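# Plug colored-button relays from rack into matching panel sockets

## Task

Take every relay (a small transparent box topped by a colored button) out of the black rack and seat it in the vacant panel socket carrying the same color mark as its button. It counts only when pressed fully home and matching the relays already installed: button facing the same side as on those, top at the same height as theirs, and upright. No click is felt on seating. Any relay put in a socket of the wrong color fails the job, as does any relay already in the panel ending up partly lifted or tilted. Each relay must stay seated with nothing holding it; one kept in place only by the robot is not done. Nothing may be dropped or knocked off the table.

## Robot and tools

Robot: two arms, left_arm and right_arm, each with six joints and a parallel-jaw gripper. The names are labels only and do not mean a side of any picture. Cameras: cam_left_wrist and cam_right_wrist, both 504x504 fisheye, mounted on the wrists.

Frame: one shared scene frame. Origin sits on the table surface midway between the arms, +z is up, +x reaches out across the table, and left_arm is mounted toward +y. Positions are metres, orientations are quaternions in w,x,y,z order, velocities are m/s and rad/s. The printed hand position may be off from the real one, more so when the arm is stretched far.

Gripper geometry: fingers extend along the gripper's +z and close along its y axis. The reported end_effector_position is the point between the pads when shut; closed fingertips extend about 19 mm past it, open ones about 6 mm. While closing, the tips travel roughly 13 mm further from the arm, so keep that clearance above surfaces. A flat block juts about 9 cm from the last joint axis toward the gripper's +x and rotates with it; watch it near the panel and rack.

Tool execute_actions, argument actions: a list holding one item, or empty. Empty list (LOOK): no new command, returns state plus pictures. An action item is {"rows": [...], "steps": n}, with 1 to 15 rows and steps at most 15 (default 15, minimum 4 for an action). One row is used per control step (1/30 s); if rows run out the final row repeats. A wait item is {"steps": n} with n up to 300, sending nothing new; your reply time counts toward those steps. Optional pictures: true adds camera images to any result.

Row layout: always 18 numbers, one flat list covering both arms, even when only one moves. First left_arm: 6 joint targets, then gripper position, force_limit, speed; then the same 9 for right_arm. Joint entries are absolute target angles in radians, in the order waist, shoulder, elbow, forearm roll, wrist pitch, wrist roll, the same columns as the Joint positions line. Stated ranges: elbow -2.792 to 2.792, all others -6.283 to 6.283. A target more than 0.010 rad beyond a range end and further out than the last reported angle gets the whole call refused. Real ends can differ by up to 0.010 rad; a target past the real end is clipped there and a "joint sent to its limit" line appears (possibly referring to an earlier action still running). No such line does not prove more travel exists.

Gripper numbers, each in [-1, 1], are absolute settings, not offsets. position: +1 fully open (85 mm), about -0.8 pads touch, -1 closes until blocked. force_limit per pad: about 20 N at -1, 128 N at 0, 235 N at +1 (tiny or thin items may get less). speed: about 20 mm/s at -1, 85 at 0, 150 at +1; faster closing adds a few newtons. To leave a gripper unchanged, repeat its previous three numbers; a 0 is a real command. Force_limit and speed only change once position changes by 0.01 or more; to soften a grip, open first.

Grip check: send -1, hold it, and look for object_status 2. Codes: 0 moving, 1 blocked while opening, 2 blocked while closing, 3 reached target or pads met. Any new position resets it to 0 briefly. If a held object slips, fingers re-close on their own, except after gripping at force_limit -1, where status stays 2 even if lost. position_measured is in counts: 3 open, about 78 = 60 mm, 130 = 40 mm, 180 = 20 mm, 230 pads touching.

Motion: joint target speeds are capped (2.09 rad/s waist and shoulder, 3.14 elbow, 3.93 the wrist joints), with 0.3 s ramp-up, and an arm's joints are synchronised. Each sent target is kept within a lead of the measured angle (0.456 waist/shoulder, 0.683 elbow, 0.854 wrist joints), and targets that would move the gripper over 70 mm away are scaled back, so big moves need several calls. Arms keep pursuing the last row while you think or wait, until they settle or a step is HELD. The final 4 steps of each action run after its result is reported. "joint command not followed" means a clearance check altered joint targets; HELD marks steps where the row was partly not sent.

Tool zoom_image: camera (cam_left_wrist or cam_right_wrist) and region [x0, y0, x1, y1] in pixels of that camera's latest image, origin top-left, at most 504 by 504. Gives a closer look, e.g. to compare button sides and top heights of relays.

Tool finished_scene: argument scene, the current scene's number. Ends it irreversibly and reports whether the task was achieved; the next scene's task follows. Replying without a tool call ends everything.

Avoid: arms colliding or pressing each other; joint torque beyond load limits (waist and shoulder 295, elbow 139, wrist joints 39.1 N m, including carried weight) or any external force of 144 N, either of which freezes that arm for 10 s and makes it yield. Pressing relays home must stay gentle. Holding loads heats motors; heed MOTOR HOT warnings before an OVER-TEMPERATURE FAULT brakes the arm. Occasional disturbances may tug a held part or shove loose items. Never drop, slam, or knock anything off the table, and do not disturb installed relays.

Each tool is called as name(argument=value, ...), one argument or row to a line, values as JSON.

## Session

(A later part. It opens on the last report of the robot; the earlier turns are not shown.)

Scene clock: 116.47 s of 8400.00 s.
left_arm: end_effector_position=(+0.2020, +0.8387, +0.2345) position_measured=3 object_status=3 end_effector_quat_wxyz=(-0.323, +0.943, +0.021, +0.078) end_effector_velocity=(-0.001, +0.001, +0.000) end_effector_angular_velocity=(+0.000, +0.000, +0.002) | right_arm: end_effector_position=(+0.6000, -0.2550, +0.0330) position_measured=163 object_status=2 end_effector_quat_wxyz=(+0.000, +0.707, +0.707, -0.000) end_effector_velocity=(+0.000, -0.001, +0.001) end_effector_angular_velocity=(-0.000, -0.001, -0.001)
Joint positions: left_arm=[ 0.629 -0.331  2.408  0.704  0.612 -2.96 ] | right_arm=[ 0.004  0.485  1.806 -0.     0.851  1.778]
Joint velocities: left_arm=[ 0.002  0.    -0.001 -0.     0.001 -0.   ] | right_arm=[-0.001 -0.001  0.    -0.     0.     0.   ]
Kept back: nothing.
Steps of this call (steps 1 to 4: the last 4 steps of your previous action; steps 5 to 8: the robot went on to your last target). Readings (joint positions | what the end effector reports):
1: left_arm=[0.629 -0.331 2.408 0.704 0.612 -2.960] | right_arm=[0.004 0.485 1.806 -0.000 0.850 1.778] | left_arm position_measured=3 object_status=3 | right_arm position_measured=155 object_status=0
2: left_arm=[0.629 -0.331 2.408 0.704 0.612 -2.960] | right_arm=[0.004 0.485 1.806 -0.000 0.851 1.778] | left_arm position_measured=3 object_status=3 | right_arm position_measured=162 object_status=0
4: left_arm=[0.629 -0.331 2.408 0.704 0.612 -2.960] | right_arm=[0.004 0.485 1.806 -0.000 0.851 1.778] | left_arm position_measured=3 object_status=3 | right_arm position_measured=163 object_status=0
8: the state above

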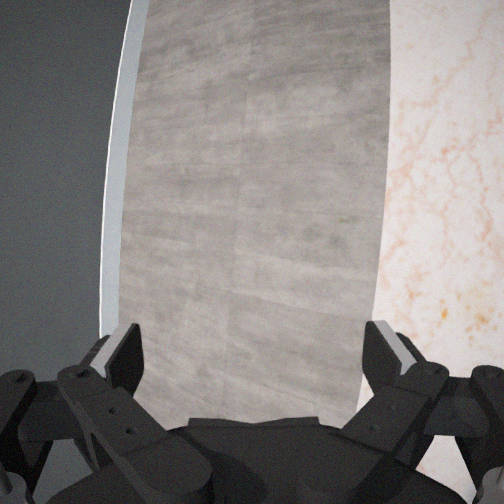

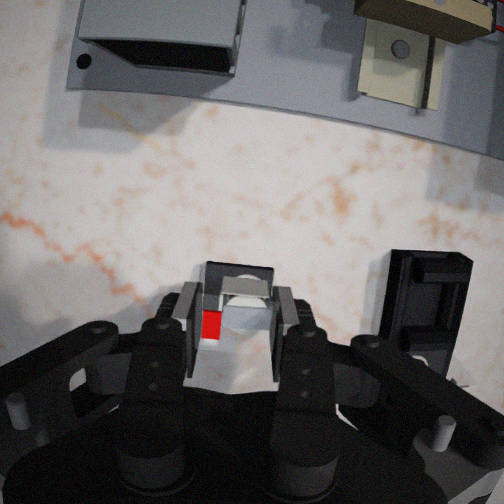

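execute_actions(
  actions=[
    {"rows":[[0.629,-0.331,2.408,0.704,0.612,-2.96,1,0,0,0.0036,0.4853,1.8058,0,0.8505,1.778,-0.2,-0.5,0],[0.629,-0.331,2.408,0.704,0.612,-2.96,1,0,0,0.0036,0.4853,1.8058,0,0.8505,1.778,-0.2,-0.5,0],[0.629,-0.331,2.408,0.704,0.612,-2.96,1,0,0,0.0036,0.4853,1.8058,0,0.8505,1.778,-0.2,-0.5,0],[0.629,-0.331,2.408,0.704,0.612,-2.96,1,0,0,0.0036,0.4875,1.8069,0,0.8472,1.778,-0.2,-0.5,0]],"steps":10},
  ],
)

execute_actions(
  actions=[
    {"steps":8},
  ],
  pictures=true,
)

zoom_image(
  camera="cam_right_wrist",
  region=[160,230,330,400],
)

Scene clock: 120.03 s of 8400.00 s.
left_arm: end_effector_position=(+0.2020, +0.8387, +0.2345) position_measured=3 object_status=3 end_effector_quat_wxyz=(-0.323, +0.943, +0.021, +0.078) end_effector_velocity=(+0.001, -0.000, +0.000) end_effector_angular_velocity=(+0.001, -0.001, -0.003) | right_arm: end_effector_position=(+0.6000, -0.2550, +0.0313) position_measured=155 object_status=0 end_effector_quat_wxyz=(+0.000, +0.707, +0.707, +0.000) end_effector_velocity=(-0.005, -0.001, -0.013) end_effector_angular_velocity=(-0.003, +0.013, -0.000)
Joint positions: left_arm=[ 0.629 -0.331  2.408  0.704  0.612 -2.96 ] | right_arm=[0.004 0.487 1.807 0.    0.847 1.778]
Joint velocities: left_arm=[-0.    -0.     0.    -0.    -0.002  0.002] | right_arm=[-0.     0.013  0.009 -0.    -0.009  0.   ]
Steps of this call (steps 1 to 15: the robot went on to your last target; steps 16 to 90: nothing new was sent; then 0.37 s passed at rest; steps 91 to 96: the first 6 steps of this action). Readings (joint positions | what the end effector reports):
91: left_arm=[0.629 -0.331 2.408 0.704 0.612 -2.960] | right_arm=[0.004 0.485 1.806 0.000 0.851 1.778] | left_arm position_measured=3 object_status=3 | right_arm position_measured=163 object_status=0
92: left_arm=[0.629 -0.331 2.408 0.704 0.612 -2.960] | right_arm=[0.004 0.485 1.806 0.000 0.851 1.778] | left_arm position_measured=3 object_status=3 | right_arm position_measured=163 object_status=0
94: left_arm=[0.629 -0.331 2.408 0.704 0.612 -2.960] | right_arm=[0.004 0.485 1.806 0.000 0.850 1.778] | left_arm position_measured=3 object_status=3 | right_arm position_measured=157 object_status=0
96: the state above

Scene clock: 120.30 s of 8400.00 s.
left_arm: end_effector_position=(+0.2020, +0.8387, +0.2345) position_measured=3 object_status=3 end_effector_quat_wxyz=(-0.323, +0.943, +0.021, +0.078) end_effector_velocity=(-0.000, -0.000, -0.000) end_effector_angular_velocity=(-0.000, -0.000, +0.001) | right_arm: end_effector_position=(+0.6000, -0.2550, +0.0310) position_measured=154 object_status=3 end_effector_quat_wxyz=(-0.000, +0.707, +0.707, +0.000) end_effector_velocity=(+0.000, +0.001, +0.001) end_effector_angular_velocity=(+0.000, -0.001, +0.001)
Joint positions: left_arm=[ 0.629 -0.331  2.408  0.704  0.612 -2.96 ] | right_arm=[0.004 0.487 1.807 0.    0.847 1.778]
Joint velocities: left_arm=[ 0.     0.     0.     0.     0.    -0.001] | right_arm=[ 0.001 -0.001 -0.001 -0.    -0.    -0.   ]
Kept back: nothing.
Steps of this call (steps 1 to 4: the last 4 steps of your previous action; steps 5 to 8: the robot went on to your last target). Readings (joint positions | what the end effector reports):
1: left_arm=[0.629 -0.331 2.408 0.704 0.612 -2.960] | right_arm=[0.004 0.487 1.807 0.000 0.847 1.778] | left_arm position_measured=3 object_status=3 | right_arm position_measured=155 object_status=0
2: left_arm=[0.629 -0.331 2.408 0.704 0.612 -2.960] | right_arm=[0.004 0.487 1.807 0.000 0.847 1.778] | left_arm position_measured=3 object_status=3 | right_arm position_measured=154 object_status=0
4: left_arm=[0.629 -0.331 2.408 0.704 0.612 -2.960] | right_arm=[0.004 0.487 1.807 0.000 0.847 1.778] | left_arm position_measured=3 object_status=3 | right_arm position_measured=154 object_status=0
8: the state above

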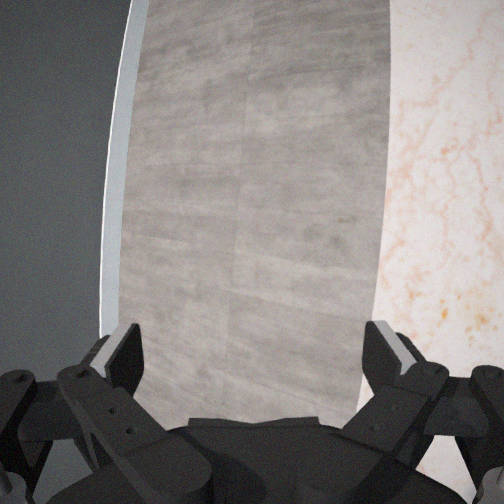

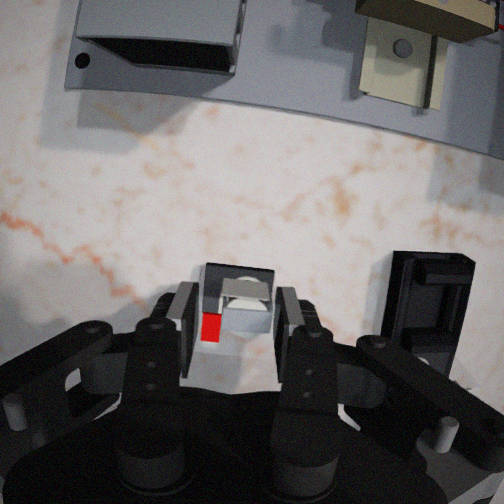

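Region (160, 230, 330, 400) of cam_right_wrist's 504x504 image, scaled by 2.965, with more detail than that image has.

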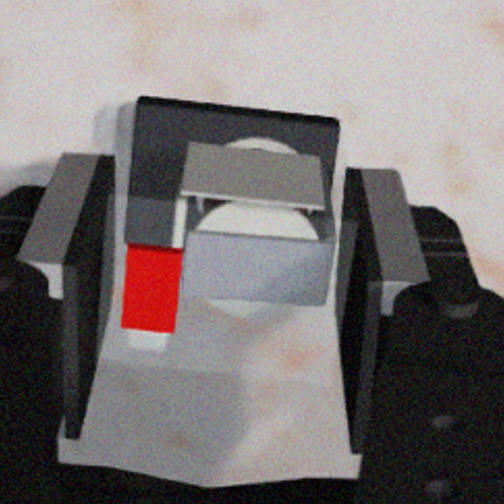

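execute_actions(
  actions=[
    {"rows":[[0.629,-0.331,2.408,0.704,0.612,-2.96,1,0,0,0.0036,0.4875,1.8069,0,0.8472,1.835,-0.2,-0.5,0],[0.629,-0.331,2.408,0.704,0.612,-2.96,1,0,0,0.0036,0.4875,1.8069,0,0.8472,1.835,-0.2,-0.5,0],[0.629,-0.331,2.408,0.704,0.612,-2.96,1,0,0,0.0036,0.4875,1.8069,0,0.8472,1.835,-0.2,-0.5,0],[0.629,-0.331,2.408,0.704,0.612,-2.96,1,0,0,0.0036,0.4875,1.8069,0,0.8472,1.835,-0.2,-0.5,0],[0.629,-0.331,2.408,0.704,0.612,-2.96,1,0,0,0.0036,0.4875,1.8069,0,0.8472,1.835,-0.2,-0.5,0],[0.629,-0.331,2.408,0.704,0.612,-2.96,1,0,0,0.0036,0.4875,1.8069,0,0.8472,1.835,-1,-0.3,-0.5]],"steps":15},
  ],
)

execute_actions(
  actions=[
    {"steps":8},
  ],
  pictures=true,
)

zoom_image(
  camera="cam_right_wrist",
  region=[160,230,330,400],
)

Scene clock: 121.07 s of 8400.00 s.
left_arm: end_effector_position=(+0.2020, +0.8387, +0.2345) position_measured=3 object_status=3 end_effector_quat_wxyz=(-0.323, +0.943, +0.021, +0.078) end_effector_velocity=(-0.000, -0.000, -0.000) end_effector_angular_velocity=(-0.000, +0.000, -0.000) | right_arm: end_effector_position=(+0.6001, -0.2550, +0.0310) position_measured=164 object_status=0 end_effector_quat_wxyz=(+0.000, +0.727, +0.687, +0.000) end_effector_velocity=(+0.000, -0.000, +0.001) end_effector_angular_velocity=(+0.000, -0.001, -0.001)
Joint positions: left_arm=[ 0.629 -0.331  2.408  0.704  0.612 -2.96 ] | right_arm=[0.004 0.487 1.807 0.    0.847 1.835]
Joint velocities: left_arm=[-0. -0.  0. -0.  0. -0.] | right_arm=[-0.    -0.001 -0.     0.     0.     0.001]
Steps of this call (steps 1 to 12: the robot went on to your last target; steps 13 to 23: the first 11 steps of this action). Readings (joint positions | what the end effector reports):
13: left_arm=[0.629 -0.331 2.408 0.704 0.612 -2.960] | right_arm=[0.004 0.487 1.807 0.000 0.847 1.778] | left_arm position_measured=3 object_status=3 | right_arm position_measured=154 object_status=3
14: left_arm=[0.629 -0.331 2.408 0.704 0.612 -2.960] | right_arm=[0.004 0.487 1.807 0.000 0.847 1.785] | left_arm position_measured=3 object_status=3 | right_arm position_measured=154 object_status=3
16: left_arm=[0.629 -0.331 2.408 0.704 0.612 -2.960] | right_arm=[0.004 0.487 1.807 0.000 0.847 1.825] | left_arm position_measured=3 object_status=3 | right_arm position_measured=154 object_status=3
20: left_arm=[0.629 -0.331 2.408 0.704 0.612 -2.960] | right_arm=[0.004 0.487 1.807 0.000 0.847 1.835] | left_arm position_measured=3 object_status=3 | right_arm position_measured=157 object_status=0
23: the state above

Scene clock: 121.33 s of 8400.00 s.
left_arm: end_effector_position=(+0.2020, +0.8387, +0.2345) position_measured=3 object_status=3 end_effector_quat_wxyz=(-0.323, +0.943, +0.021, +0.078) end_effector_velocity=(-0.000, +0.000, -0.000) end_effector_angular_velocity=(-0.000, +0.000, +0.001) | right_arm: end_effector_position=(+0.6001, -0.2550, +0.0310) position_measured=164 object_status=2 end_effector_quat_wxyz=(+0.000, +0.727, +0.687, +0.000) end_effector_velocity=(+0.000, -0.001, +0.000) end_effector_angular_velocity=(-0.000, -0.000, -0.000)
Joint positions: left_arm=[ 0.629 -0.331  2.408  0.704  0.612 -2.96 ] | right_arm=[0.004 0.487 1.807 0.    0.847 1.835]
Joint velocities: left_arm=[ 0.  0. -0.  0.  0. -0.] | right_arm=[-0.001 -0.     0.    -0.    -0.     0.   ]
Kept back: nothing.
Steps of this call (steps 1 to 4: the last 4 steps of your previous action; steps 5 to 8: the robot went on to your last target). Readings (joint positions | what the end effector reports):
1: left_arm=[0.629 -0.331 2.408 0.704 0.612 -2.960] | right_arm=[0.004 0.487 1.807 0.000 0.847 1.835] | left_arm position_measured=3 object_status=3 | right_arm position_measured=164 object_status=0
2: left_arm=[0.629 -0.331 2.408 0.704 0.612 -2.960] | right_arm=[0.004 0.487 1.807 0.000 0.847 1.835] | left_arm position_measured=3 object_status=3 | right_arm position_measured=164 object_status=0
4: left_arm=[0.629 -0.331 2.408 0.704 0.612 -2.960] | right_arm=[0.004 0.487 1.807 0.000 0.847 1.835] | left_arm position_measured=3 object_status=3 | right_arm position_measured=164 object_status=0
8: the state above

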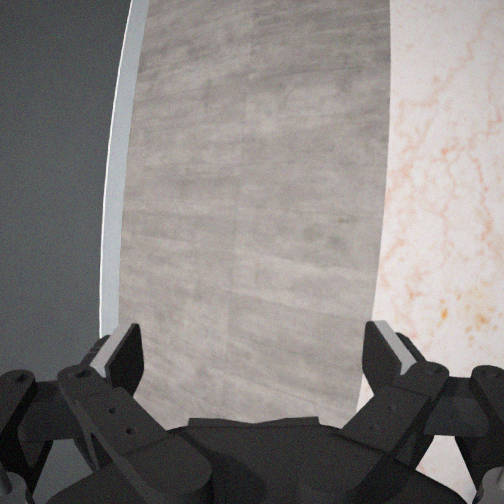

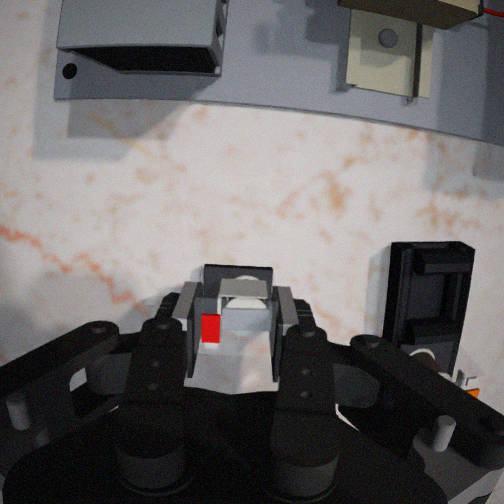

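Region (160, 230, 330, 400) of cam_right_wrist's 504x504 image, scaled by 2.965, with more detail than that image has.

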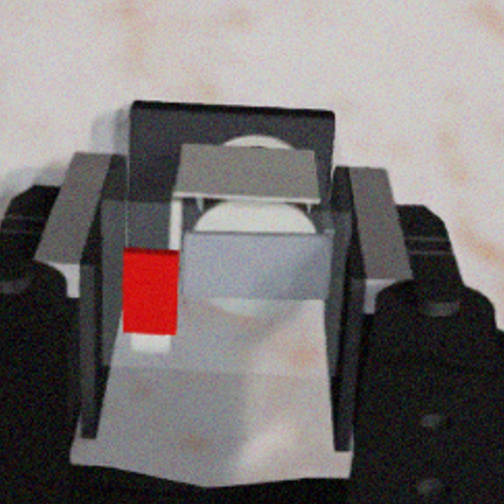

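execute_actions(
  actions=[
    {"rows":[[0.629,-0.331,2.408,0.704,0.612,-2.96,1,0,0,0.0036,0.375,1.72,0,1.0466,1.835,-1,-0.3,-0.5],[0.629,-0.331,2.408,0.704,0.612,-2.96,1,0,0,0.0036,0.375,1.72,0,1.0466,1.835,-1,-0.3,-0.5],[0.629,-0.331,2.408,0.704,0.612,-2.96,1,0,0,0.0036,0.375,1.72,0,1.0466,1.835,-1,-0.3,-0.5],[0.629,-0.331,2.408,0.704,0.612,-2.96,1,0,0,0.0036,0.375,1.72,0,1.0466,1.835,-1,-0.3,-0.5],[0.629,-0.331,2.408,0.704,0.612,-2.96,1,0,0,0.0036,0.375,1.72,0,1.0466,1.835,-1,-0.3,-0.5],[0.629,-0.331,2.408,0.704,0.612,-2.96,1,0,0,0.0036,0.375,1.72,0,1.0466,1.835,-1,-0.3,-0.5],[0.629,-0.331,2.408,0.704,0.612,-2.96,1,0,0,0.0036,0.375,1.72,0,1.0466,1.835,-1,-0.3,-0.5],[0.629,-0.331,2.408,0.704,0.612,-2.96,1,0,0,0.0036,0.375,1.72,0,1.0466,1.835,-1,-0.3,-0.5],[0.629,-0.331,2.408,0.704,0.612,-2.96,1,0,0,0.0036,0.375,1.72,0,1.0466,1.835,-1,-0.3,-0.5],[0.629,-0.331,2.408,0.704,0.612,-2.96,1,0,0,0.1865,0.5400,1.4655,0,1.1361,2.0913,-1,-0.3,-0.5]],"steps":15},
  ],
)

execute_actions(
  actions=[
    {"rows":[[0.629,-0.331,2.408,0.704,0.612,-2.96,1,0,0,0.1865,0.5400,1.4655,0,1.1361,2.0913,-1,-0.3,-0.5]],"steps":14},
  ],
)

execute_actions(
  actions=[
    {"rows":[[0.629,-0.331,2.408,0.704,0.612,-2.96,1,0,0,0.1865,0.5905,1.5077,0,1.0434,2.0913,-1,-0.3,-0.5],[0.629,-0.331,2.408,0.704,0.612,-2.96,1,0,0,0.1865,0.5905,1.5077,0,1.0434,2.0913,-1,-0.3,-0.5],[0.629,-0.331,2.408,0.704,0.612,-2.96,1,0,0,0.1865,0.5905,1.5077,0,1.0434,2.0913,-1,-0.3,-0.5],[0.629,-0.331,2.408,0.704,0.612,-2.96,1,0,0,0.1865,0.5905,1.5077,0,1.0434,2.0913,-1,-0.3,-0.5],[0.629,-0.331,2.408,0.704,0.612,-2.96,1,0,0,0.1865,0.5905,1.5077,0,1.0434,2.0913,-1,-0.3,-0.5],[0.629,-0.331,2.408,0.704,0.612,-2.96,1,0,0,0.1865,0.5905,1.5077,0,1.0434,2.0913,-1,-0.3,-0.5],[0.629,-0.331,2.408,0.704,0.612,-2.96,1,0,0,0.1865,0.5905,1.5077,0,1.0434,2.0913,-1,-0.3,-0.5],[0.629,-0.331,2.408,0.704,0.612,-2.96,1,0,0,0.1865,0.5905,1.5077,0,1.0434,2.0913,-1,-0.3,-0.5],[0.629,-0.331,2.408,0.704,0.612,-2.96,1,0,0,0.1865,0.5992,1.5145,0,1.0279,2.0913,-1,-0.3,-0.5]],"steps":15},
  ],
)

execute_actions(
  actions=[
    {"steps":8},
  ],
  pictures=true,
)

zoom_image(
  camera="cam_right_wrist",
  region=[160,200,320,360],
)

Scene clock: 122.53 s of 8400.00 s.
left_arm: end_effector_position=(+0.2020, +0.8387, +0.2345) position_measured=3 object_status=3 end_effector_quat_wxyz=(-0.323, +0.943, +0.021, +0.078) end_effector_velocity=(+0.000, +0.000, +0.001) end_effector_angular_velocity=(+0.001, +0.001, -0.001) | right_arm: end_effector_position=(+0.6031, -0.2516, +0.1505) position_measured=164 object_status=2 end_effector_quat_wxyz=(-0.000, +0.728, +0.686, -0.000) end_effector_velocity=(+0.100, +0.171, +0.011) end_effector_angular_velocity=(+0.001, -0.007, -0.091)
Joint positions: left_arm=[ 0.629 -0.331  2.408  0.704  0.612 -2.96 ] | right_arm=[0.007 0.378 1.715 0.    1.048 1.841]
Joint velocities: left_arm=[-0.001 -0.    -0.001  0.     0.001  0.001] | right_arm=[ 0.205  0.186 -0.297 -0.     0.103  0.295]
Steps of this call (steps 1 to 15: the robot went on to your last target; steps 16 to 25: nothing new was sent; steps 26 to 36: the first 11 steps of this action). Readings (joint positions | what the end effector reports):
26: left_arm=[0.629 -0.331 2.408 0.704 0.612 -2.960] | right_arm=[0.004 0.487 1.807 0.000 0.847 1.835] | left_arm position_measured=3 object_status=3 | right_arm position_measured=164 object_status=2
27: left_arm=[0.629 -0.331 2.408 0.704 0.612 -2.960] | right_arm=[0.004 0.485 1.805 0.000 0.853 1.835] | left_arm position_measured=3 object_status=3 | right_arm position_measured=164 object_status=2
29: left_arm=[0.629 -0.331 2.408 0.704 0.612 -2.960] | right_arm=[0.004 0.456 1.782 0.000 0.906 1.835] | left_arm position_measured=3 object_status=3 | right_arm position_measured=164 object_status=2
33: left_arm=[0.629 -0.331 2.408 0.704 0.612 -2.960] | right_arm=[0.004 0.383 1.726 0.000 1.031 1.835] | left_arm position_measured=3 object_status=3 | right_arm position_measured=164 object_status=2
36: the state above

Scene clock: 123.00 s of 8400.00 s.
left_arm: end_effector_position=(+0.2020, +0.8387, +0.2345) position_measured=3 object_status=3 end_effector_quat_wxyz=(-0.323, +0.943, +0.021, +0.078) end_effector_velocity=(-0.000, -0.000, -0.000) end_effector_angular_velocity=(-0.000, +0.001, -0.000) | right_arm: end_effector_position=(+0.6635, -0.0888, +0.1495) position_measured=164 object_status=2 end_effector_quat_wxyz=(-0.000, +0.752, +0.660, -0.000) end_effector_velocity=(+0.001, +0.001, +0.001) end_effector_angular_velocity=(+0.001, -0.003, -0.001)
Joint positions: left_arm=[ 0.629 -0.331  2.408  0.704  0.612 -2.96 ] | right_arm=[0.186 0.54  1.466 0.    1.136 2.091]
Joint velocities: left_arm=[-0.    -0.     0.     0.     0.     0.001] | right_arm=[ 0.     0.    -0.003  0.     0.     0.001]
Steps of this call (steps 1 to 4: the last 4 steps of your previous action; steps 5 to 14: the first 10 steps of this action). Readings (joint positions | what the end effector reports):
5: left_arm=[0.629 -0.331 2.408 0.704 0.612 -2.960] | right_arm=[0.100 0.462 1.586 0.000 1.093 1.970] | left_arm position_measured=3 object_status=3 | right_arm position_measured=164 object_status=2
6: left_arm=[0.629 -0.331 2.408 0.704 0.612 -2.960] | right_arm=[0.120 0.480 1.558 0.000 1.103 1.998] | left_arm position_measured=3 object_status=3 | right_arm position_measured=164 object_status=2
8: left_arm=[0.629 -0.331 2.408 0.704 0.612 -2.960] | right_arm=[0.160 0.516 1.503 0.000 1.123 2.053] | left_arm position_measured=3 object_status=3 | right_arm position_measured=164 object_status=2
12: left_arm=[0.629 -0.331 2.408 0.704 0.612 -2.960] | right_arm=[0.186 0.540 1.466 0.000 1.136 2.091] | left_arm position_measured=3 object_status=3 | right_arm position_measured=164 object_status=2
14: the state above

Scene clock: 123.50 s of 8400.00 s.
left_arm: end_effector_position=(+0.2020, +0.8387, +0.2345) position_measured=3 object_status=3 end_effector_quat_wxyz=(-0.323, +0.943, +0.021, +0.078) end_effector_velocity=(-0.000, -0.000, -0.000) end_effector_angular_velocity=(-0.001, -0.000, +0.002) | right_arm: end_effector_position=(+0.6658, -0.0877, +0.0780) position_measured=164 object_status=2 end_effector_quat_wxyz=(-0.000, +0.752, +0.660, +0.000) end_effector_velocity=(-0.036, -0.016, -0.135) end_effector_angular_velocity=(-0.044, +0.099, +0.001)
Joint positions: left_arm=[ 0.629 -0.331  2.408  0.704  0.612 -2.96 ] | right_arm=[0.187 0.598 1.514 0.    1.03  2.091]
Joint velocities: left_arm=[ 0.     0.     0.    -0.     0.    -0.002] | right_arm=[-0.     0.103  0.104 -0.003 -0.099 -0.   ]
Steps of this call (steps 1 to 4: the last 4 steps of your previous action; steps 5 to 15: the first 11 steps of this action). Readings (joint positions | what the end effector reports):
5: left_arm=[0.629 -0.331 2.408 0.704 0.612 -2.960] | right_arm=[0.186 0.540 1.466 0.000 1.136 2.091] | left_arm position_measured=3 object_status=3 | right_arm position_measured=164 object_status=2
6: left_arm=[0.629 -0.331 2.408 0.704 0.612 -2.960] | right_arm=[0.186 0.543 1.468 0.000 1.130 2.091] | left_arm position_measured=3 object_status=3 | right_arm position_measured=164 object_status=2
8: left_arm=[0.629 -0.331 2.408 0.704 0.612 -2.960] | right_arm=[0.186 0.570 1.492 0.000 1.079 2.091] | left_arm position_measured=3 object_status=3 | right_arm position_measured=164 object_status=2
12: left_arm=[0.629 -0.331 2.408 0.704 0.612 -2.960] | right_arm=[0.186 0.591 1.507 -0.000 1.044 2.091] | left_arm position_measured=3 object_status=3 | right_arm position_measured=164 object_status=2
15: the state above

Scene clock: 123.77 s of 8400.00 s.
left_arm: end_effector_position=(+0.2020, +0.8387, +0.2345) position_measured=3 object_status=3 end_effector_quat_wxyz=(-0.323, +0.943, +0.021, +0.078) end_effector_velocity=(-0.000, -0.000, -0.000) end_effector_angular_velocity=(-0.000, +0.000, +0.000) | right_arm: end_effector_position=(+0.6658, -0.0877, +0.0764) position_measured=164 object_status=2 end_effector_quat_wxyz=(-0.000, +0.752, +0.660, -0.000) end_effector_velocity=(-0.000, +0.000, -0.000) end_effector_angular_velocity=(+0.000, -0.000, +0.000)
Joint positions: left_arm=[ 0.629 -0.331  2.408  0.704  0.612 -2.96 ] | right_arm=[0.187 0.599 1.515 0.    1.028 2.091]
Joint velocities: left_arm=[ 0.  0.  0.  0. -0. -0.] | right_arm=[ 0.001  0.    -0.     0.    -0.     0.   ]
Kept back: nothing.
Steps of this call (steps 1 to 4: the last 4 steps of your previous action; steps 5 to 8: the robot went on to your last target). Readings (joint positions | what the end effector reports):
1: left_arm=[0.629 -0.331 2.408 0.704 0.612 -2.960] | right_arm=[0.187 0.599 1.515 0.000 1.028 2.091] | left_arm position_measured=3 object_status=3 | right_arm position_measured=164 object_status=2
2: left_arm=[0.629 -0.331 2.408 0.704 0.612 -2.960] | right_arm=[0.187 0.599 1.515 0.000 1.028 2.091] | left_arm position_measured=3 object_status=3 | right_arm position_measured=164 object_status=2
4: left_arm=[0.629 -0.331 2.408 0.704 0.612 -2.960] | right_arm=[0.187 0.599 1.515 0.000 1.028 2.091] | left_arm position_measured=3 object_status=3 | right_arm position_measured=164 object_status=2
8: the state above

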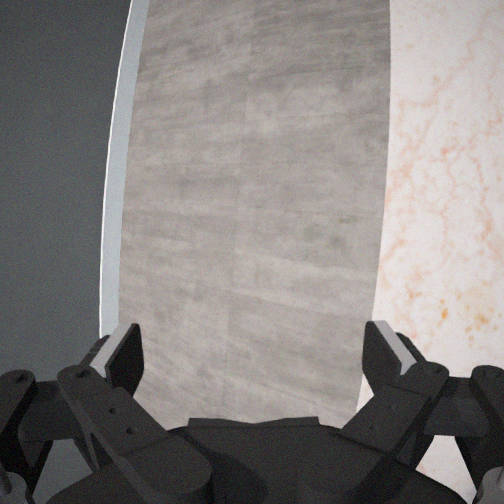

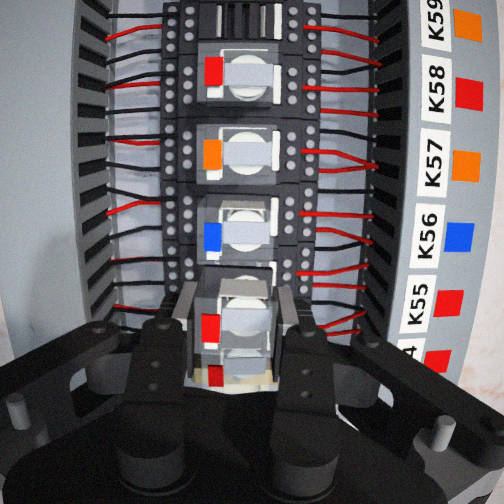

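Region (160, 200, 320, 360) of cam_right_wrist's 504x504 image, scaled by 3.150, with more detail than that image has.

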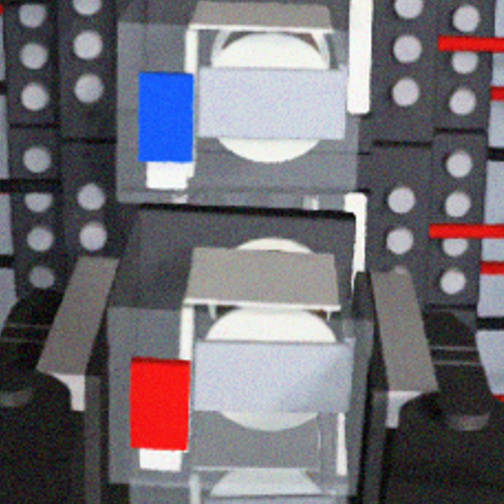

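execute_actions(
  actions=[
    {"rows":[[0.629,-0.331,2.408,0.704,0.612,-2.96,1,0,0,0.1865,0.6000,1.5152,0,1.0264,2.0913,-1,-0.3,-0.5],[0.629,-0.331,2.408,0.704,0.612,-2.96,1,0,0,0.1865,0.6008,1.5159,0,1.0249,2.0913,-1,-0.3,-0.5],[0.629,-0.331,2.408,0.704,0.612,-2.96,1,0,0,0.1865,0.6016,1.5166,0,1.0234,2.0913,-1,-0.3,-0.5],[0.629,-0.331,2.408,0.704,0.612,-2.96,1,0,0,0.1865,0.6024,1.5173,0,1.0219,2.0913,-1,-0.3,-0.5],[0.629,-0.331,2.408,0.704,0.612,-2.96,1,0,0,0.1865,0.6031,1.5180,0,1.0205,2.0913,-1,-0.3,-0.5],[0.629,-0.331,2.408,0.704,0.612,-2.96,1,0,0,0.1865,0.6039,1.5187,0,1.0190,2.0913,-1,-0.3,-0.5],[0.629,-0.331,2.408,0.704,0.612,-2.96,1,0,0,0.1865,0.6046,1.5194,0,1.0176,2.0913,-1,-0.3,-0.5],[0.629,-0.331,2.408,0.704,0.612,-2.96,1,0,0,0.1865,0.6053,1.5201,0,1.0162,2.0913,-1,-0.3,-0.5],[0.629,-0.331,2.408,0.704,0.612,-2.96,1,0,0,0.1865,0.6061,1.5209,0,1.0146,2.0913,-1,-0.3,-0.5],[0.629,-0.331,2.408,0.704,0.612,-2.96,1,0,0,0.1865,0.6068,1.5216,0,1.0132,2.0913,-1,-0.3,-0.5],[0.629,-0.331,2.408,0.704,0.612,-2.96,1,0,0,0.1865,0.6075,1.5223,0,1.0118,2.0913,-1,-0.3,-0.5]],"steps":15},
  ],
)

execute_actions(
  actions=[
    {"steps":6},
  ],
  pictures=true,
)

zoom_image(
  camera="cam_right_wrist",
  region=[160,200,320,360],
)

Scene clock: 124.60 s of 8400.00 s.
left_arm: end_effector_position=(+0.2020, +0.8387, +0.2345) position_measured=3 object_status=3 end_effector_quat_wxyz=(-0.323, +0.943, +0.021, +0.078) end_effector_velocity=(+0.000, +0.000, -0.000) end_effector_angular_velocity=(-0.001, -0.000, +0.001) | right_arm: end_effector_position=(+0.6655, -0.0879, +0.0672) position_measured=164 object_status=2 end_effector_quat_wxyz=(+0.000, +0.752, +0.660, +0.000) end_effector_velocity=(-0.001, -0.002, -0.029) end_effector_angular_velocity=(-0.001, +0.002, -0.002)
Joint positions: left_arm=[ 0.629 -0.331  2.408  0.704  0.612 -2.96 ] | right_arm=[ 0.187  0.606  1.521 -0.     1.014  2.091]
Joint velocities: left_arm=[-0.     0.001 -0.     0.     0.    -0.001] | right_arm=[-0.002  0.023  0.021 -0.    -0.042  0.   ]
Steps of this call (steps 1 to 14: the robot went on to your last target; steps 15 to 25: the first 11 steps of this action). Readings (joint positions | what the end effector reports):
15: left_arm=[0.629 -0.331 2.408 0.704 0.612 -2.960] | right_arm=[0.187 0.599 1.515 0.000 1.028 2.091] | left_arm position_measured=3 object_status=3 | right_arm position_measured=164 object_status=2
16: left_arm=[0.629 -0.331 2.408 0.704 0.612 -2.960] | right_arm=[0.187 0.599 1.515 -0.000 1.027 2.091] | left_arm position_measured=3 object_status=3 | right_arm position_measured=164 object_status=2
18: left_arm=[0.629 -0.331 2.408 0.704 0.612 -2.960] | right_arm=[0.187 0.601 1.516 -0.000 1.024 2.091] | left_arm position_measured=3 object_status=3 | right_arm position_measured=164 object_status=2
22: left_arm=[0.629 -0.331 2.408 0.704 0.612 -2.960] | right_arm=[0.187 0.604 1.519 -0.000 1.018 2.091] | left_arm position_measured=3 object_status=3 | right_arm position_measured=164 object_status=2
25: the state above

Scene clock: 124.80 s of 8400.00 s.
left_arm: end_effector_position=(+0.2020, +0.8387, +0.2345) position_measured=3 object_status=3 end_effector_quat_wxyz=(-0.323, +0.943, +0.021, +0.078) end_effector_velocity=(+0.000, +0.000, -0.000) end_effector_angular_velocity=(+0.000, -0.001, +0.000) | right_arm: end_effector_position=(+0.6654, -0.0879, +0.0660) position_measured=164 object_status=2 end_effector_quat_wxyz=(+0.000, +0.752, +0.660, +0.000) end_effector_velocity=(+0.000, +0.000, +0.000) end_effector_angular_velocity=(+0.001, -0.000, -0.000)
Joint positions: left_arm=[ 0.629 -0.331  2.408  0.704  0.612 -2.96 ] | right_arm=[ 0.187  0.607  1.522 -0.     1.012  2.091]
Joint velocities: left_arm=[ 0.    -0.     0.    -0.    -0.001 -0.001] | right_arm=[ 0.    -0.    -0.     0.001 -0.    -0.   ]
Kept back: nothing.
Steps of this call (steps 1 to 4: the last 4 steps of your previous action; steps 5 to 6: the robot went on to your last target). Readings (joint positions | what the end effector reports):
1: left_arm=[0.629 -0.331 2.408 0.704 0.612 -2.960] | right_arm=[0.187 0.607 1.522 -0.000 1.012 2.091] | left_arm position_measured=3 object_status=3 | right_arm position_measured=164 object_status=2
2: left_arm=[0.629 -0.331 2.408 0.704 0.612 -2.960] | right_arm=[0.187 0.607 1.522 -0.000 1.012 2.091] | left_arm position_measured=3 object_status=3 | right_arm position_measured=164 object_status=2
4: left_arm=[0.629 -0.331 2.408 0.704 0.612 -2.960] | right_arm=[0.187 0.607 1.522 -0.000 1.012 2.091] | left_arm position_measured=3 object_status=3 | right_arm position_measured=164 object_status=2
6: the state above

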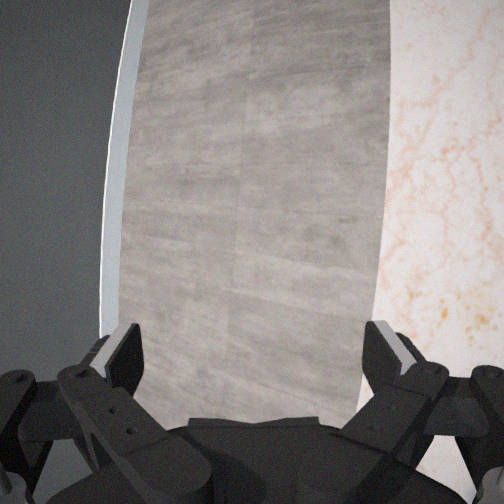

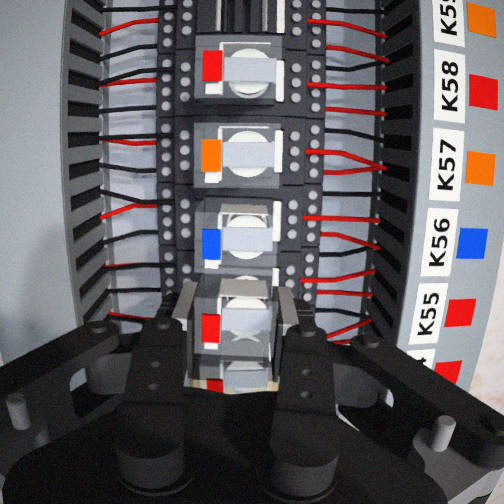

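Region (160, 200, 320, 360) of cam_right_wrist's 504x504 image, scaled by 3.150, with more detail than that image has.

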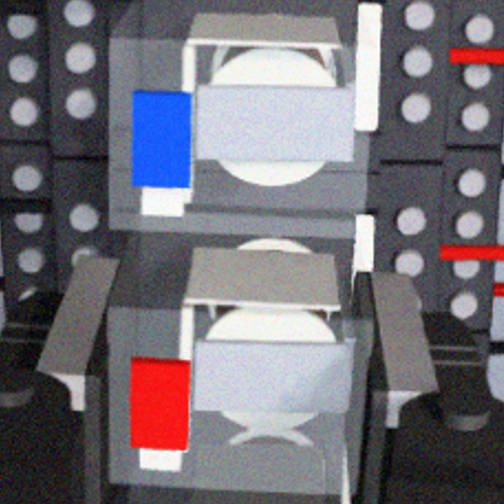

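execute_actions(
  actions=[
    {"rows":[[0.629,-0.331,2.408,0.704,0.612,-2.96,1,0,0,0.1865,0.6079,1.5227,0,1.0110,2.0913,-1,-0.3,-0.5],[0.629,-0.331,2.408,0.704,0.612,-2.96,1,0,0,0.1865,0.6083,1.5231,0,1.0102,2.0913,-1,-0.3,-0.5],[0.629,-0.331,2.408,0.704,0.612,-2.96,1,0,0,0.1865,0.6087,1.5235,0,1.0094,2.0913,-1,-0.3,-0.5],[0.629,-0.331,2.408,0.704,0.612,-2.96,1,0,0,0.1865,0.6091,1.5239,0,1.0086,2.0913,-1,-0.3,-0.5],[0.629,-0.331,2.408,0.704,0.612,-2.96,1,0,0,0.1865,0.6095,1.5243,0,1.0078,2.0913,-1,-0.3,-0.5],[0.629,-0.331,2.408,0.704,0.612,-2.96,1,0,0,0.1865,0.6099,1.5247,0,1.0070,2.0913,-1,-0.3,-0.5],[0.629,-0.331,2.408,0.704,0.612,-2.96,1,0,0,0.1865,0.6103,1.5251,0,1.0062,2.0913,-1,-0.3,-0.5],[0.629,-0.331,2.408,0.704,0.612,-2.96,1,0,0,0.1865,0.6106,1.5254,0,1.0056,2.0913,-1,-0.3,-0.5]],"steps":13},
  ],
)

execute_actions(
  actions=[
    {"steps":6},
  ],
  pictures=true,
)

zoom_image(
  camera="cam_right_wrist",
  region=[160,200,320,360],
)

Scene clock: 125.37 s of 8400.00 s.
left_arm: end_effector_position=(+0.2020, +0.8387, +0.2345) position_measured=3 object_status=3 end_effector_quat_wxyz=(-0.323, +0.943, +0.021, +0.078) end_effector_velocity=(+0.000, -0.000, -0.000) end_effector_angular_velocity=(-0.000, +0.001, -0.001) | right_arm: end_effector_position=(+0.6652, -0.0880, +0.0623) position_measured=164 object_status=2 end_effector_quat_wxyz=(+0.000, +0.752, +0.660, +0.000) end_effector_velocity=(-0.001, -0.003, -0.008) end_effector_angular_velocity=(-0.005, +0.002, +0.002)
Joint positions: left_arm=[ 0.629 -0.331  2.408  0.704  0.612 -2.96 ] | right_arm=[ 0.186  0.61   1.525 -0.     1.006  2.091]
Joint velocities: left_arm=[-0.002  0.    -0.    -0.     0.001 -0.   ] | right_arm=[-0.001  0.005  0.008 -0.005 -0.009 -0.   ]
Steps of this call (steps 1 to 8: the robot went on to your last target; steps 9 to 17: the first 9 steps of this action). Readings (joint positions | what the end effector reports):
9: left_arm=[0.629 -0.331 2.408 0.704 0.612 -2.960] | right_arm=[0.187 0.608 1.522 -0.000 1.012 2.091] | left_arm position_measured=3 object_status=3 | right_arm position_measured=164 object_status=2
10: left_arm=[0.629 -0.331 2.408 0.704 0.612 -2.960] | right_arm=[0.187 0.608 1.522 -0.000 1.011 2.091] | left_arm position_measured=3 object_status=3 | right_arm position_measured=164 object_status=2
12: left_arm=[0.629 -0.331 2.408 0.704 0.612 -2.960] | right_arm=[0.187 0.609 1.523 -0.000 1.010 2.091] | left_arm position_measured=3 object_status=3 | right_arm position_measured=164 object_status=2
16: left_arm=[0.629 -0.331 2.408 0.704 0.612 -2.960] | right_arm=[0.187 0.610 1.525 -0.000 1.007 2.091] | left_arm position_measured=3 object_status=3 | right_arm position_measured=164 object_status=2
17: the state above

Scene clock: 125.57 s of 8400.00 s.
left_arm: end_effector_position=(+0.2020, +0.8387, +0.2345) position_measured=3 object_status=3 end_effector_quat_wxyz=(-0.323, +0.943, +0.021, +0.078) end_effector_velocity=(+0.001, -0.000, -0.000) end_effector_angular_velocity=(-0.000, +0.000, -0.002) | right_arm: end_effector_position=(+0.6652, -0.0881, +0.0620) position_measured=164 object_status=2 end_effector_quat_wxyz=(+0.000, +0.752, +0.660, +0.000) end_effector_velocity=(+0.000, -0.001, -0.001) end_effector_angular_velocity=(-0.000, +0.000, -0.001)
Joint positions: left_arm=[ 0.629 -0.331  2.408  0.704  0.612 -2.96 ] | right_arm=[ 0.186  0.61   1.525 -0.     1.006  2.091]
Joint velocities: left_arm=[-0.002  0.     0.    -0.    -0.     0.   ] | right_arm=[-0.001  0.001  0.    -0.    -0.    -0.   ]
Kept back: nothing.
Steps of this call (steps 1 to 4: the last 4 steps of your previous action; steps 5 to 6: the robot went on to your last target). Readings (joint positions | what the end effector reports):
1: left_arm=[0.629 -0.331 2.408 0.704 0.612 -2.960] | right_arm=[0.186 0.610 1.525 -0.000 1.006 2.091] | left_arm position_measured=3 object_status=3 | right_arm position_measured=164 object_status=2
2: left_arm=[0.629 -0.331 2.408 0.704 0.612 -2.960] | right_arm=[0.186 0.610 1.525 -0.000 1.006 2.091] | left_arm position_measured=3 object_status=3 | right_arm position_measured=164 object_status=2
4: left_arm=[0.629 -0.331 2.408 0.704 0.612 -2.960] | right_arm=[0.186 0.610 1.525 -0.000 1.006 2.091] | left_arm position_measured=3 object_status=3 | right_arm position_measured=164 object_status=2
6: the state above

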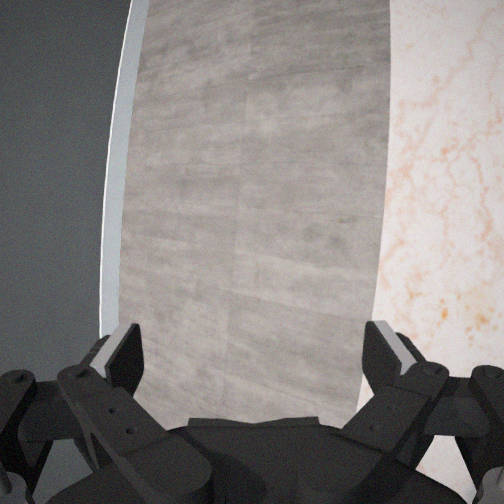

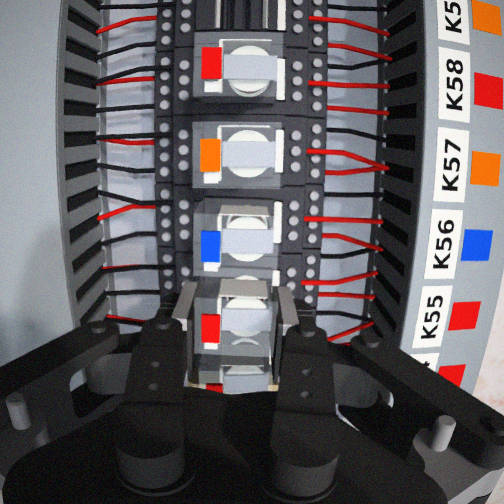

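Region (160, 200, 320, 360) of cam_right_wrist's 504x504 image, scaled by 3.150, with more detail than that image has.

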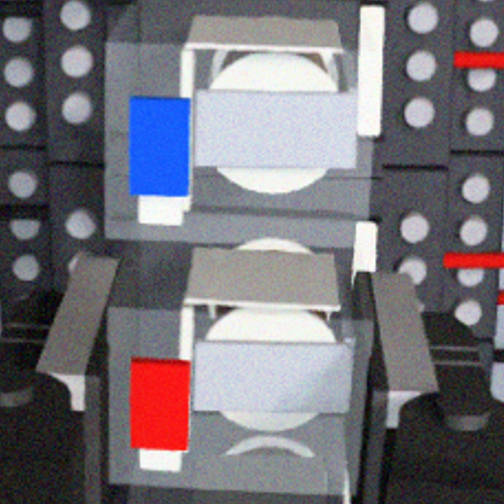

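execute_actions(
  actions=[
    {"rows":[[0.629,-0.331,2.408,0.704,0.612,-2.96,1,0,0,0.1865,0.6110,1.5258,0,1.0048,2.0913,-1,-0.3,-0.5],[0.629,-0.331,2.408,0.704,0.612,-2.96,1,0,0,0.1865,0.6114,1.5262,0,1.0040,2.0913,-1,-0.3,-0.5]],"steps":10},
  ],
)

execute_actions(
  actions=[
    {"steps":6},
  ],
  pictures=true,
)

zoom_image(
  camera="cam_right_wrist",
  region=[160,200,320,360],
)

Scene clock: 126.03 s of 8400.00 s.
left_arm: end_effector_position=(+0.2020, +0.8387, +0.2345) position_measured=3 object_status=3 end_effector_quat_wxyz=(-0.323, +0.943, +0.021, +0.078) end_effector_velocity=(+0.000, -0.000, +0.000) end_effector_angular_velocity=(+0.000, +0.001, -0.002) | right_arm: end_effector_position=(+0.6652, -0.0881, +0.0611) position_measured=164 object_status=2 end_effector_quat_wxyz=(+0.000, +0.752, +0.660, +0.000) end_effector_velocity=(+0.000, -0.001, -0.000) end_effector_angular_velocity=(-0.000, -0.001, -0.001)
Joint positions: left_arm=[ 0.629 -0.331  2.408  0.704  0.612 -2.96 ] | right_arm=[ 0.186  0.611  1.526 -0.     1.004  2.091]
Joint velocities: left_arm=[-0.001 -0.    -0.    -0.     0.001  0.001] | right_arm=[-0.001 -0.     0.001 -0.    -0.001 -0.   ]
Steps of this call (steps 1 to 8: the robot went on to your last target; steps 9 to 14: the first 6 steps of this action). Readings (joint positions | what the end effector reports):
9: left_arm=[0.629 -0.331 2.408 0.704 0.612 -2.960] | right_arm=[0.186 0.611 1.525 -0.000 1.006 2.091] | left_arm position_measured=3 object_status=3 | right_arm position_measured=164 object_status=2
10: left_arm=[0.629 -0.331 2.408 0.704 0.612 -2.960] | right_arm=[0.186 0.611 1.526 -0.000 1.005 2.091] | left_arm position_measured=3 object_status=3 | right_arm position_measured=164 object_status=2
12: left_arm=[0.629 -0.331 2.408 0.704 0.612 -2.960] | right_arm=[0.186 0.611 1.526 -0.000 1.004 2.091] | left_arm position_measured=3 object_status=3 | right_arm position_measured=164 object_status=2
14: the state above

Scene clock: 126.23 s of 8400.00 s.
left_arm: end_effector_position=(+0.2020, +0.8387, +0.2345) position_measured=3 object_status=3 end_effector_quat_wxyz=(-0.323, +0.943, +0.021, +0.078) end_effector_velocity=(+0.001, +0.000, +0.000) end_effector_angular_velocity=(+0.000, -0.001, -0.000) | right_arm: end_effector_position=(+0.6651, -0.0881, +0.0610) position_measured=164 object_status=2 end_effector_quat_wxyz=(+0.000, +0.752, +0.660, +0.000) end_effector_velocity=(-0.000, +0.000, -0.001) end_effector_angular_velocity=(-0.000, +0.001, -0.000)
Joint positions: left_arm=[ 0.629 -0.331  2.408  0.704  0.612 -2.96 ] | right_arm=[ 0.186  0.611  1.526 -0.     1.004  2.091]
Joint velocities: left_arm=[-0.001 -0.    -0.001  0.    -0.    -0.   ] | right_arm=[ 0.     0.001  0.     0.    -0.    -0.   ]
Kept back: nothing.
Steps of this call (steps 1 to 4: the last 4 steps of your previous action; steps 5 to 6: the robot went on to your last target). Readings (joint positions | what the end effector reports):
1: left_arm=[0.629 -0.331 2.408 0.704 0.612 -2.960] | right_arm=[0.186 0.611 1.526 -0.000 1.004 2.091] | left_arm position_measured=3 object_status=3 | right_arm position_measured=164 object_status=2
2: left_arm=[0.629 -0.331 2.408 0.704 0.612 -2.960] | right_arm=[0.186 0.611 1.526 -0.000 1.004 2.091] | left_arm position_measured=3 object_status=3 | right_arm position_measured=164 object_status=2
4: left_arm=[0.629 -0.331 2.408 0.704 0.612 -2.960] | right_arm=[0.186 0.611 1.526 -0.000 1.004 2.091] | left_arm position_measured=3 object_status=3 | right_arm position_measured=164 object_status=2
6: the state above

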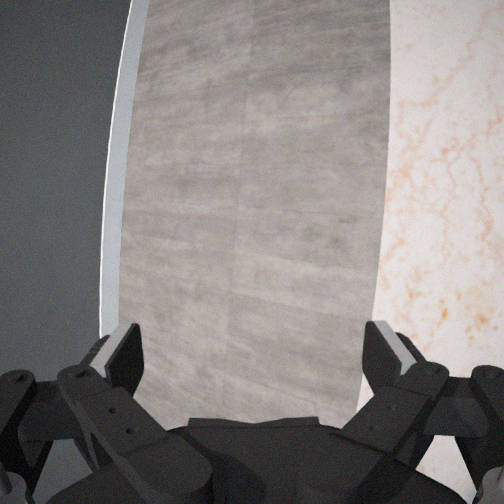

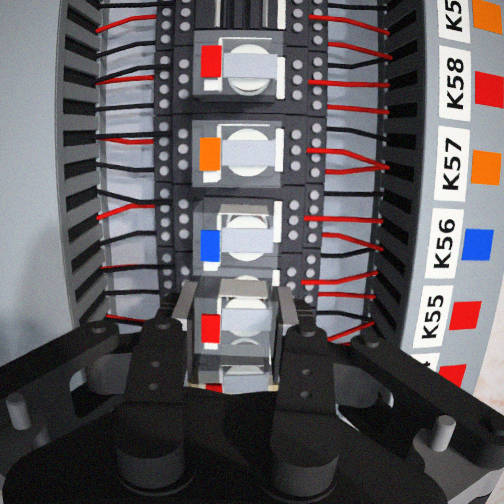

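Region (160, 200, 320, 360) of cam_right_wrist's 504x504 image, scaled by 3.150, with more detail than that image has.

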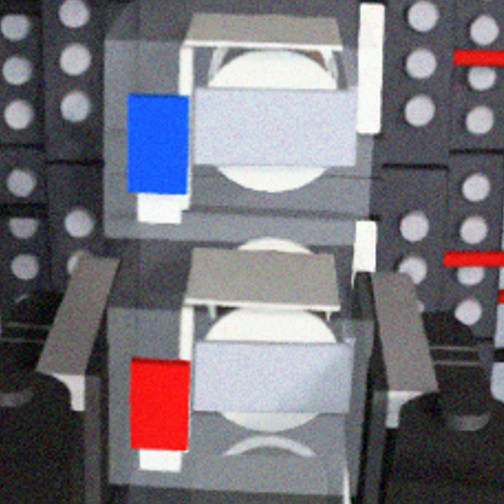

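execute_actions(
  actions=[
    {"rows":[[0.629,-0.331,2.408,0.704,0.612,-2.96,1,0,0,0.1865,0.6105,1.5253,0,1.0058,2.0913,-1,-0.3,-0.5],[0.629,-0.331,2.408,0.704,0.612,-2.96,1,0,0,0.1865,0.6105,1.5253,0,1.0058,2.0913,-1,-0.3,-0.5],[0.629,-0.331,2.408,0.704,0.612,-2.96,1,0,0,0.1865,0.6105,1.5253,0,1.0058,2.0913,-1,-0.3,-0.5],[0.629,-0.331,2.408,0.704,0.612,-2.96,1,0,0,0.1865,0.6105,1.5253,0,1.0058,2.0913,-1,-0.3,-0.5],[0.629,-0.331,2.408,0.704,0.612,-2.96,1,0,0,0.1865,0.6105,1.5253,0,1.0058,2.0913,-0.2,-0.3,-1]],"steps":15},
  ],
)

execute_actions(
  actions=[
    {"steps":10},
  ],
  pictures=true,
)

zoom_image(
  camera="cam_right_wrist",
  region=[160,200,320,360],
)

Scene clock: 126.83 s of 8400.00 s.
left_arm: end_effector_position=(+0.2020, +0.8387, +0.2345) position_measured=3 object_status=3 end_effector_quat_wxyz=(-0.323, +0.943, +0.021, +0.078) end_effector_velocity=(+0.000, -0.000, -0.000) end_effector_angular_velocity=(-0.000, -0.001, +0.001) | right_arm: end_effector_position=(+0.6650, -0.0879, +0.0615) position_measured=157 object_status=0 end_effector_quat_wxyz=(-0.000, +0.752, +0.660, -0.000) end_effector_velocity=(+0.001, +0.000, +0.004) end_effector_angular_velocity=(+0.001, -0.004, +0.000)
Joint positions: left_arm=[ 0.629 -0.331  2.408  0.704  0.612 -2.96 ] | right_arm=[0.187 0.611 1.525 0.    1.006 2.091]
Joint velocities: left_arm=[-0.    -0.     0.    -0.    -0.    -0.002] | right_arm=[-0.    -0.003 -0.002 -0.     0.001  0.   ]
Steps of this call (steps 1 to 7: the robot went on to your last target; steps 8 to 18: the first 11 steps of this action). Readings (joint positions | what the end effector reports):
8: left_arm=[0.629 -0.331 2.408 0.704 0.612 -2.960] | right_arm=[0.186 0.611 1.526 -0.000 1.004 2.091] | left_arm position_measured=3 object_status=3 | right_arm position_measured=164 object_status=2
9: left_arm=[0.629 -0.331 2.408 0.704 0.612 -2.960] | right_arm=[0.186 0.611 1.526 -0.000 1.004 2.091] | left_arm position_measured=3 object_status=3 | right_arm position_measured=164 object_status=2
11: left_arm=[0.629 -0.331 2.408 0.704 0.612 -2.960] | right_arm=[0.187 0.611 1.526 0.000 1.005 2.091] | left_arm position_measured=3 object_status=3 | right_arm position_measured=164 object_status=2
15: left_arm=[0.629 -0.331 2.408 0.704 0.612 -2.960] | right_arm=[0.187 0.611 1.525 0.000 1.005 2.091] | left_arm position_measured=3 object_status=3 | right_arm position_measured=162 object_status=0
18: the state above

Scene clock: 127.17 s of 8400.00 s.
left_arm: end_effector_position=(+0.2020, +0.8387, +0.2345) position_measured=3 object_status=3 end_effector_quat_wxyz=(-0.323, +0.943, +0.021, +0.078) end_effector_velocity=(+0.001, -0.001, +0.000) end_effector_angular_velocity=(+0.000, +0.001, -0.002) | right_arm: end_effector_position=(+0.6652, -0.0880, +0.0620) position_measured=154 object_status=3 end_effector_quat_wxyz=(-0.000, +0.752, +0.660, -0.000) end_effector_velocity=(+0.000, +0.000, +0.001) end_effector_angular_velocity=(+0.001, -0.001, +0.000)
Joint positions: left_arm=[ 0.629 -0.331  2.408  0.704  0.612 -2.96 ] | right_arm=[0.187 0.611 1.525 0.    1.006 2.091]
Joint velocities: left_arm=[-0.002 -0.    -0.    -0.     0.001  0.   ] | right_arm=[ 0.    -0.001 -0.     0.     0.     0.   ]
Kept back: nothing.
Steps of this call (steps 1 to 4: the last 4 steps of your previous action; steps 5 to 10: the robot went on to your last target). Readings (joint positions | what the end effector reports):
1: left_arm=[0.629 -0.331 2.408 0.704 0.612 -2.960] | right_arm=[0.187 0.611 1.525 0.000 1.006 2.091] | left_arm position_measured=3 object_status=3 | right_arm position_measured=156 object_status=0
2: left_arm=[0.629 -0.331 2.408 0.704 0.612 -2.960] | right_arm=[0.187 0.611 1.525 0.000 1.006 2.091] | left_arm position_measured=3 object_status=3 | right_arm position_measured=155 object_status=0
4: left_arm=[0.629 -0.331 2.408 0.704 0.612 -2.960] | right_arm=[0.187 0.611 1.525 0.000 1.006 2.091] | left_arm position_measured=3 object_status=3 | right_arm position_measured=154 object_status=0
8: left_arm=[0.629 -0.331 2.408 0.704 0.612 -2.960] | right_arm=[0.187 0.611 1.525 0.000 1.006 2.091] | left_arm position_measured=3 object_status=3 | right_arm position_measured=154 object_status=0
10: the state above

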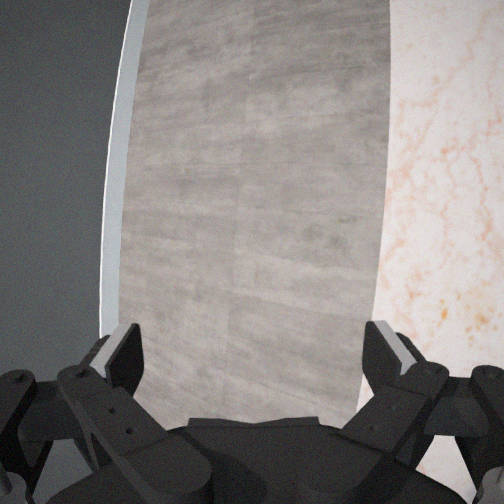

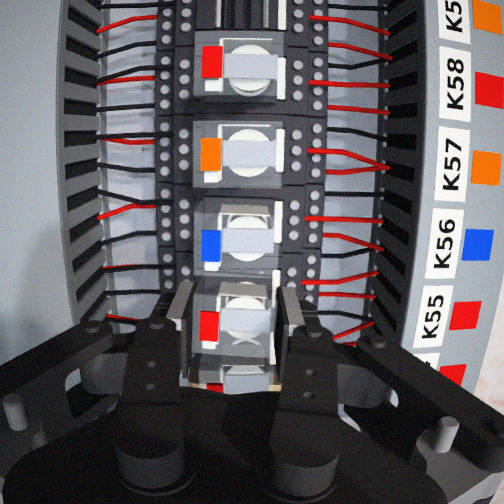

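Region (160, 200, 320, 360) of cam_right_wrist's 504x504 image, scaled by 3.150, with more detail than that image has.

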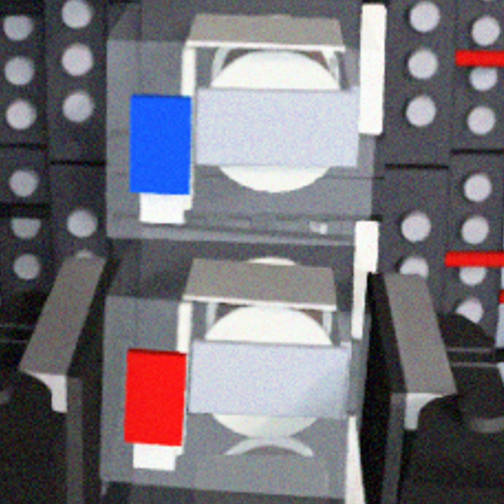

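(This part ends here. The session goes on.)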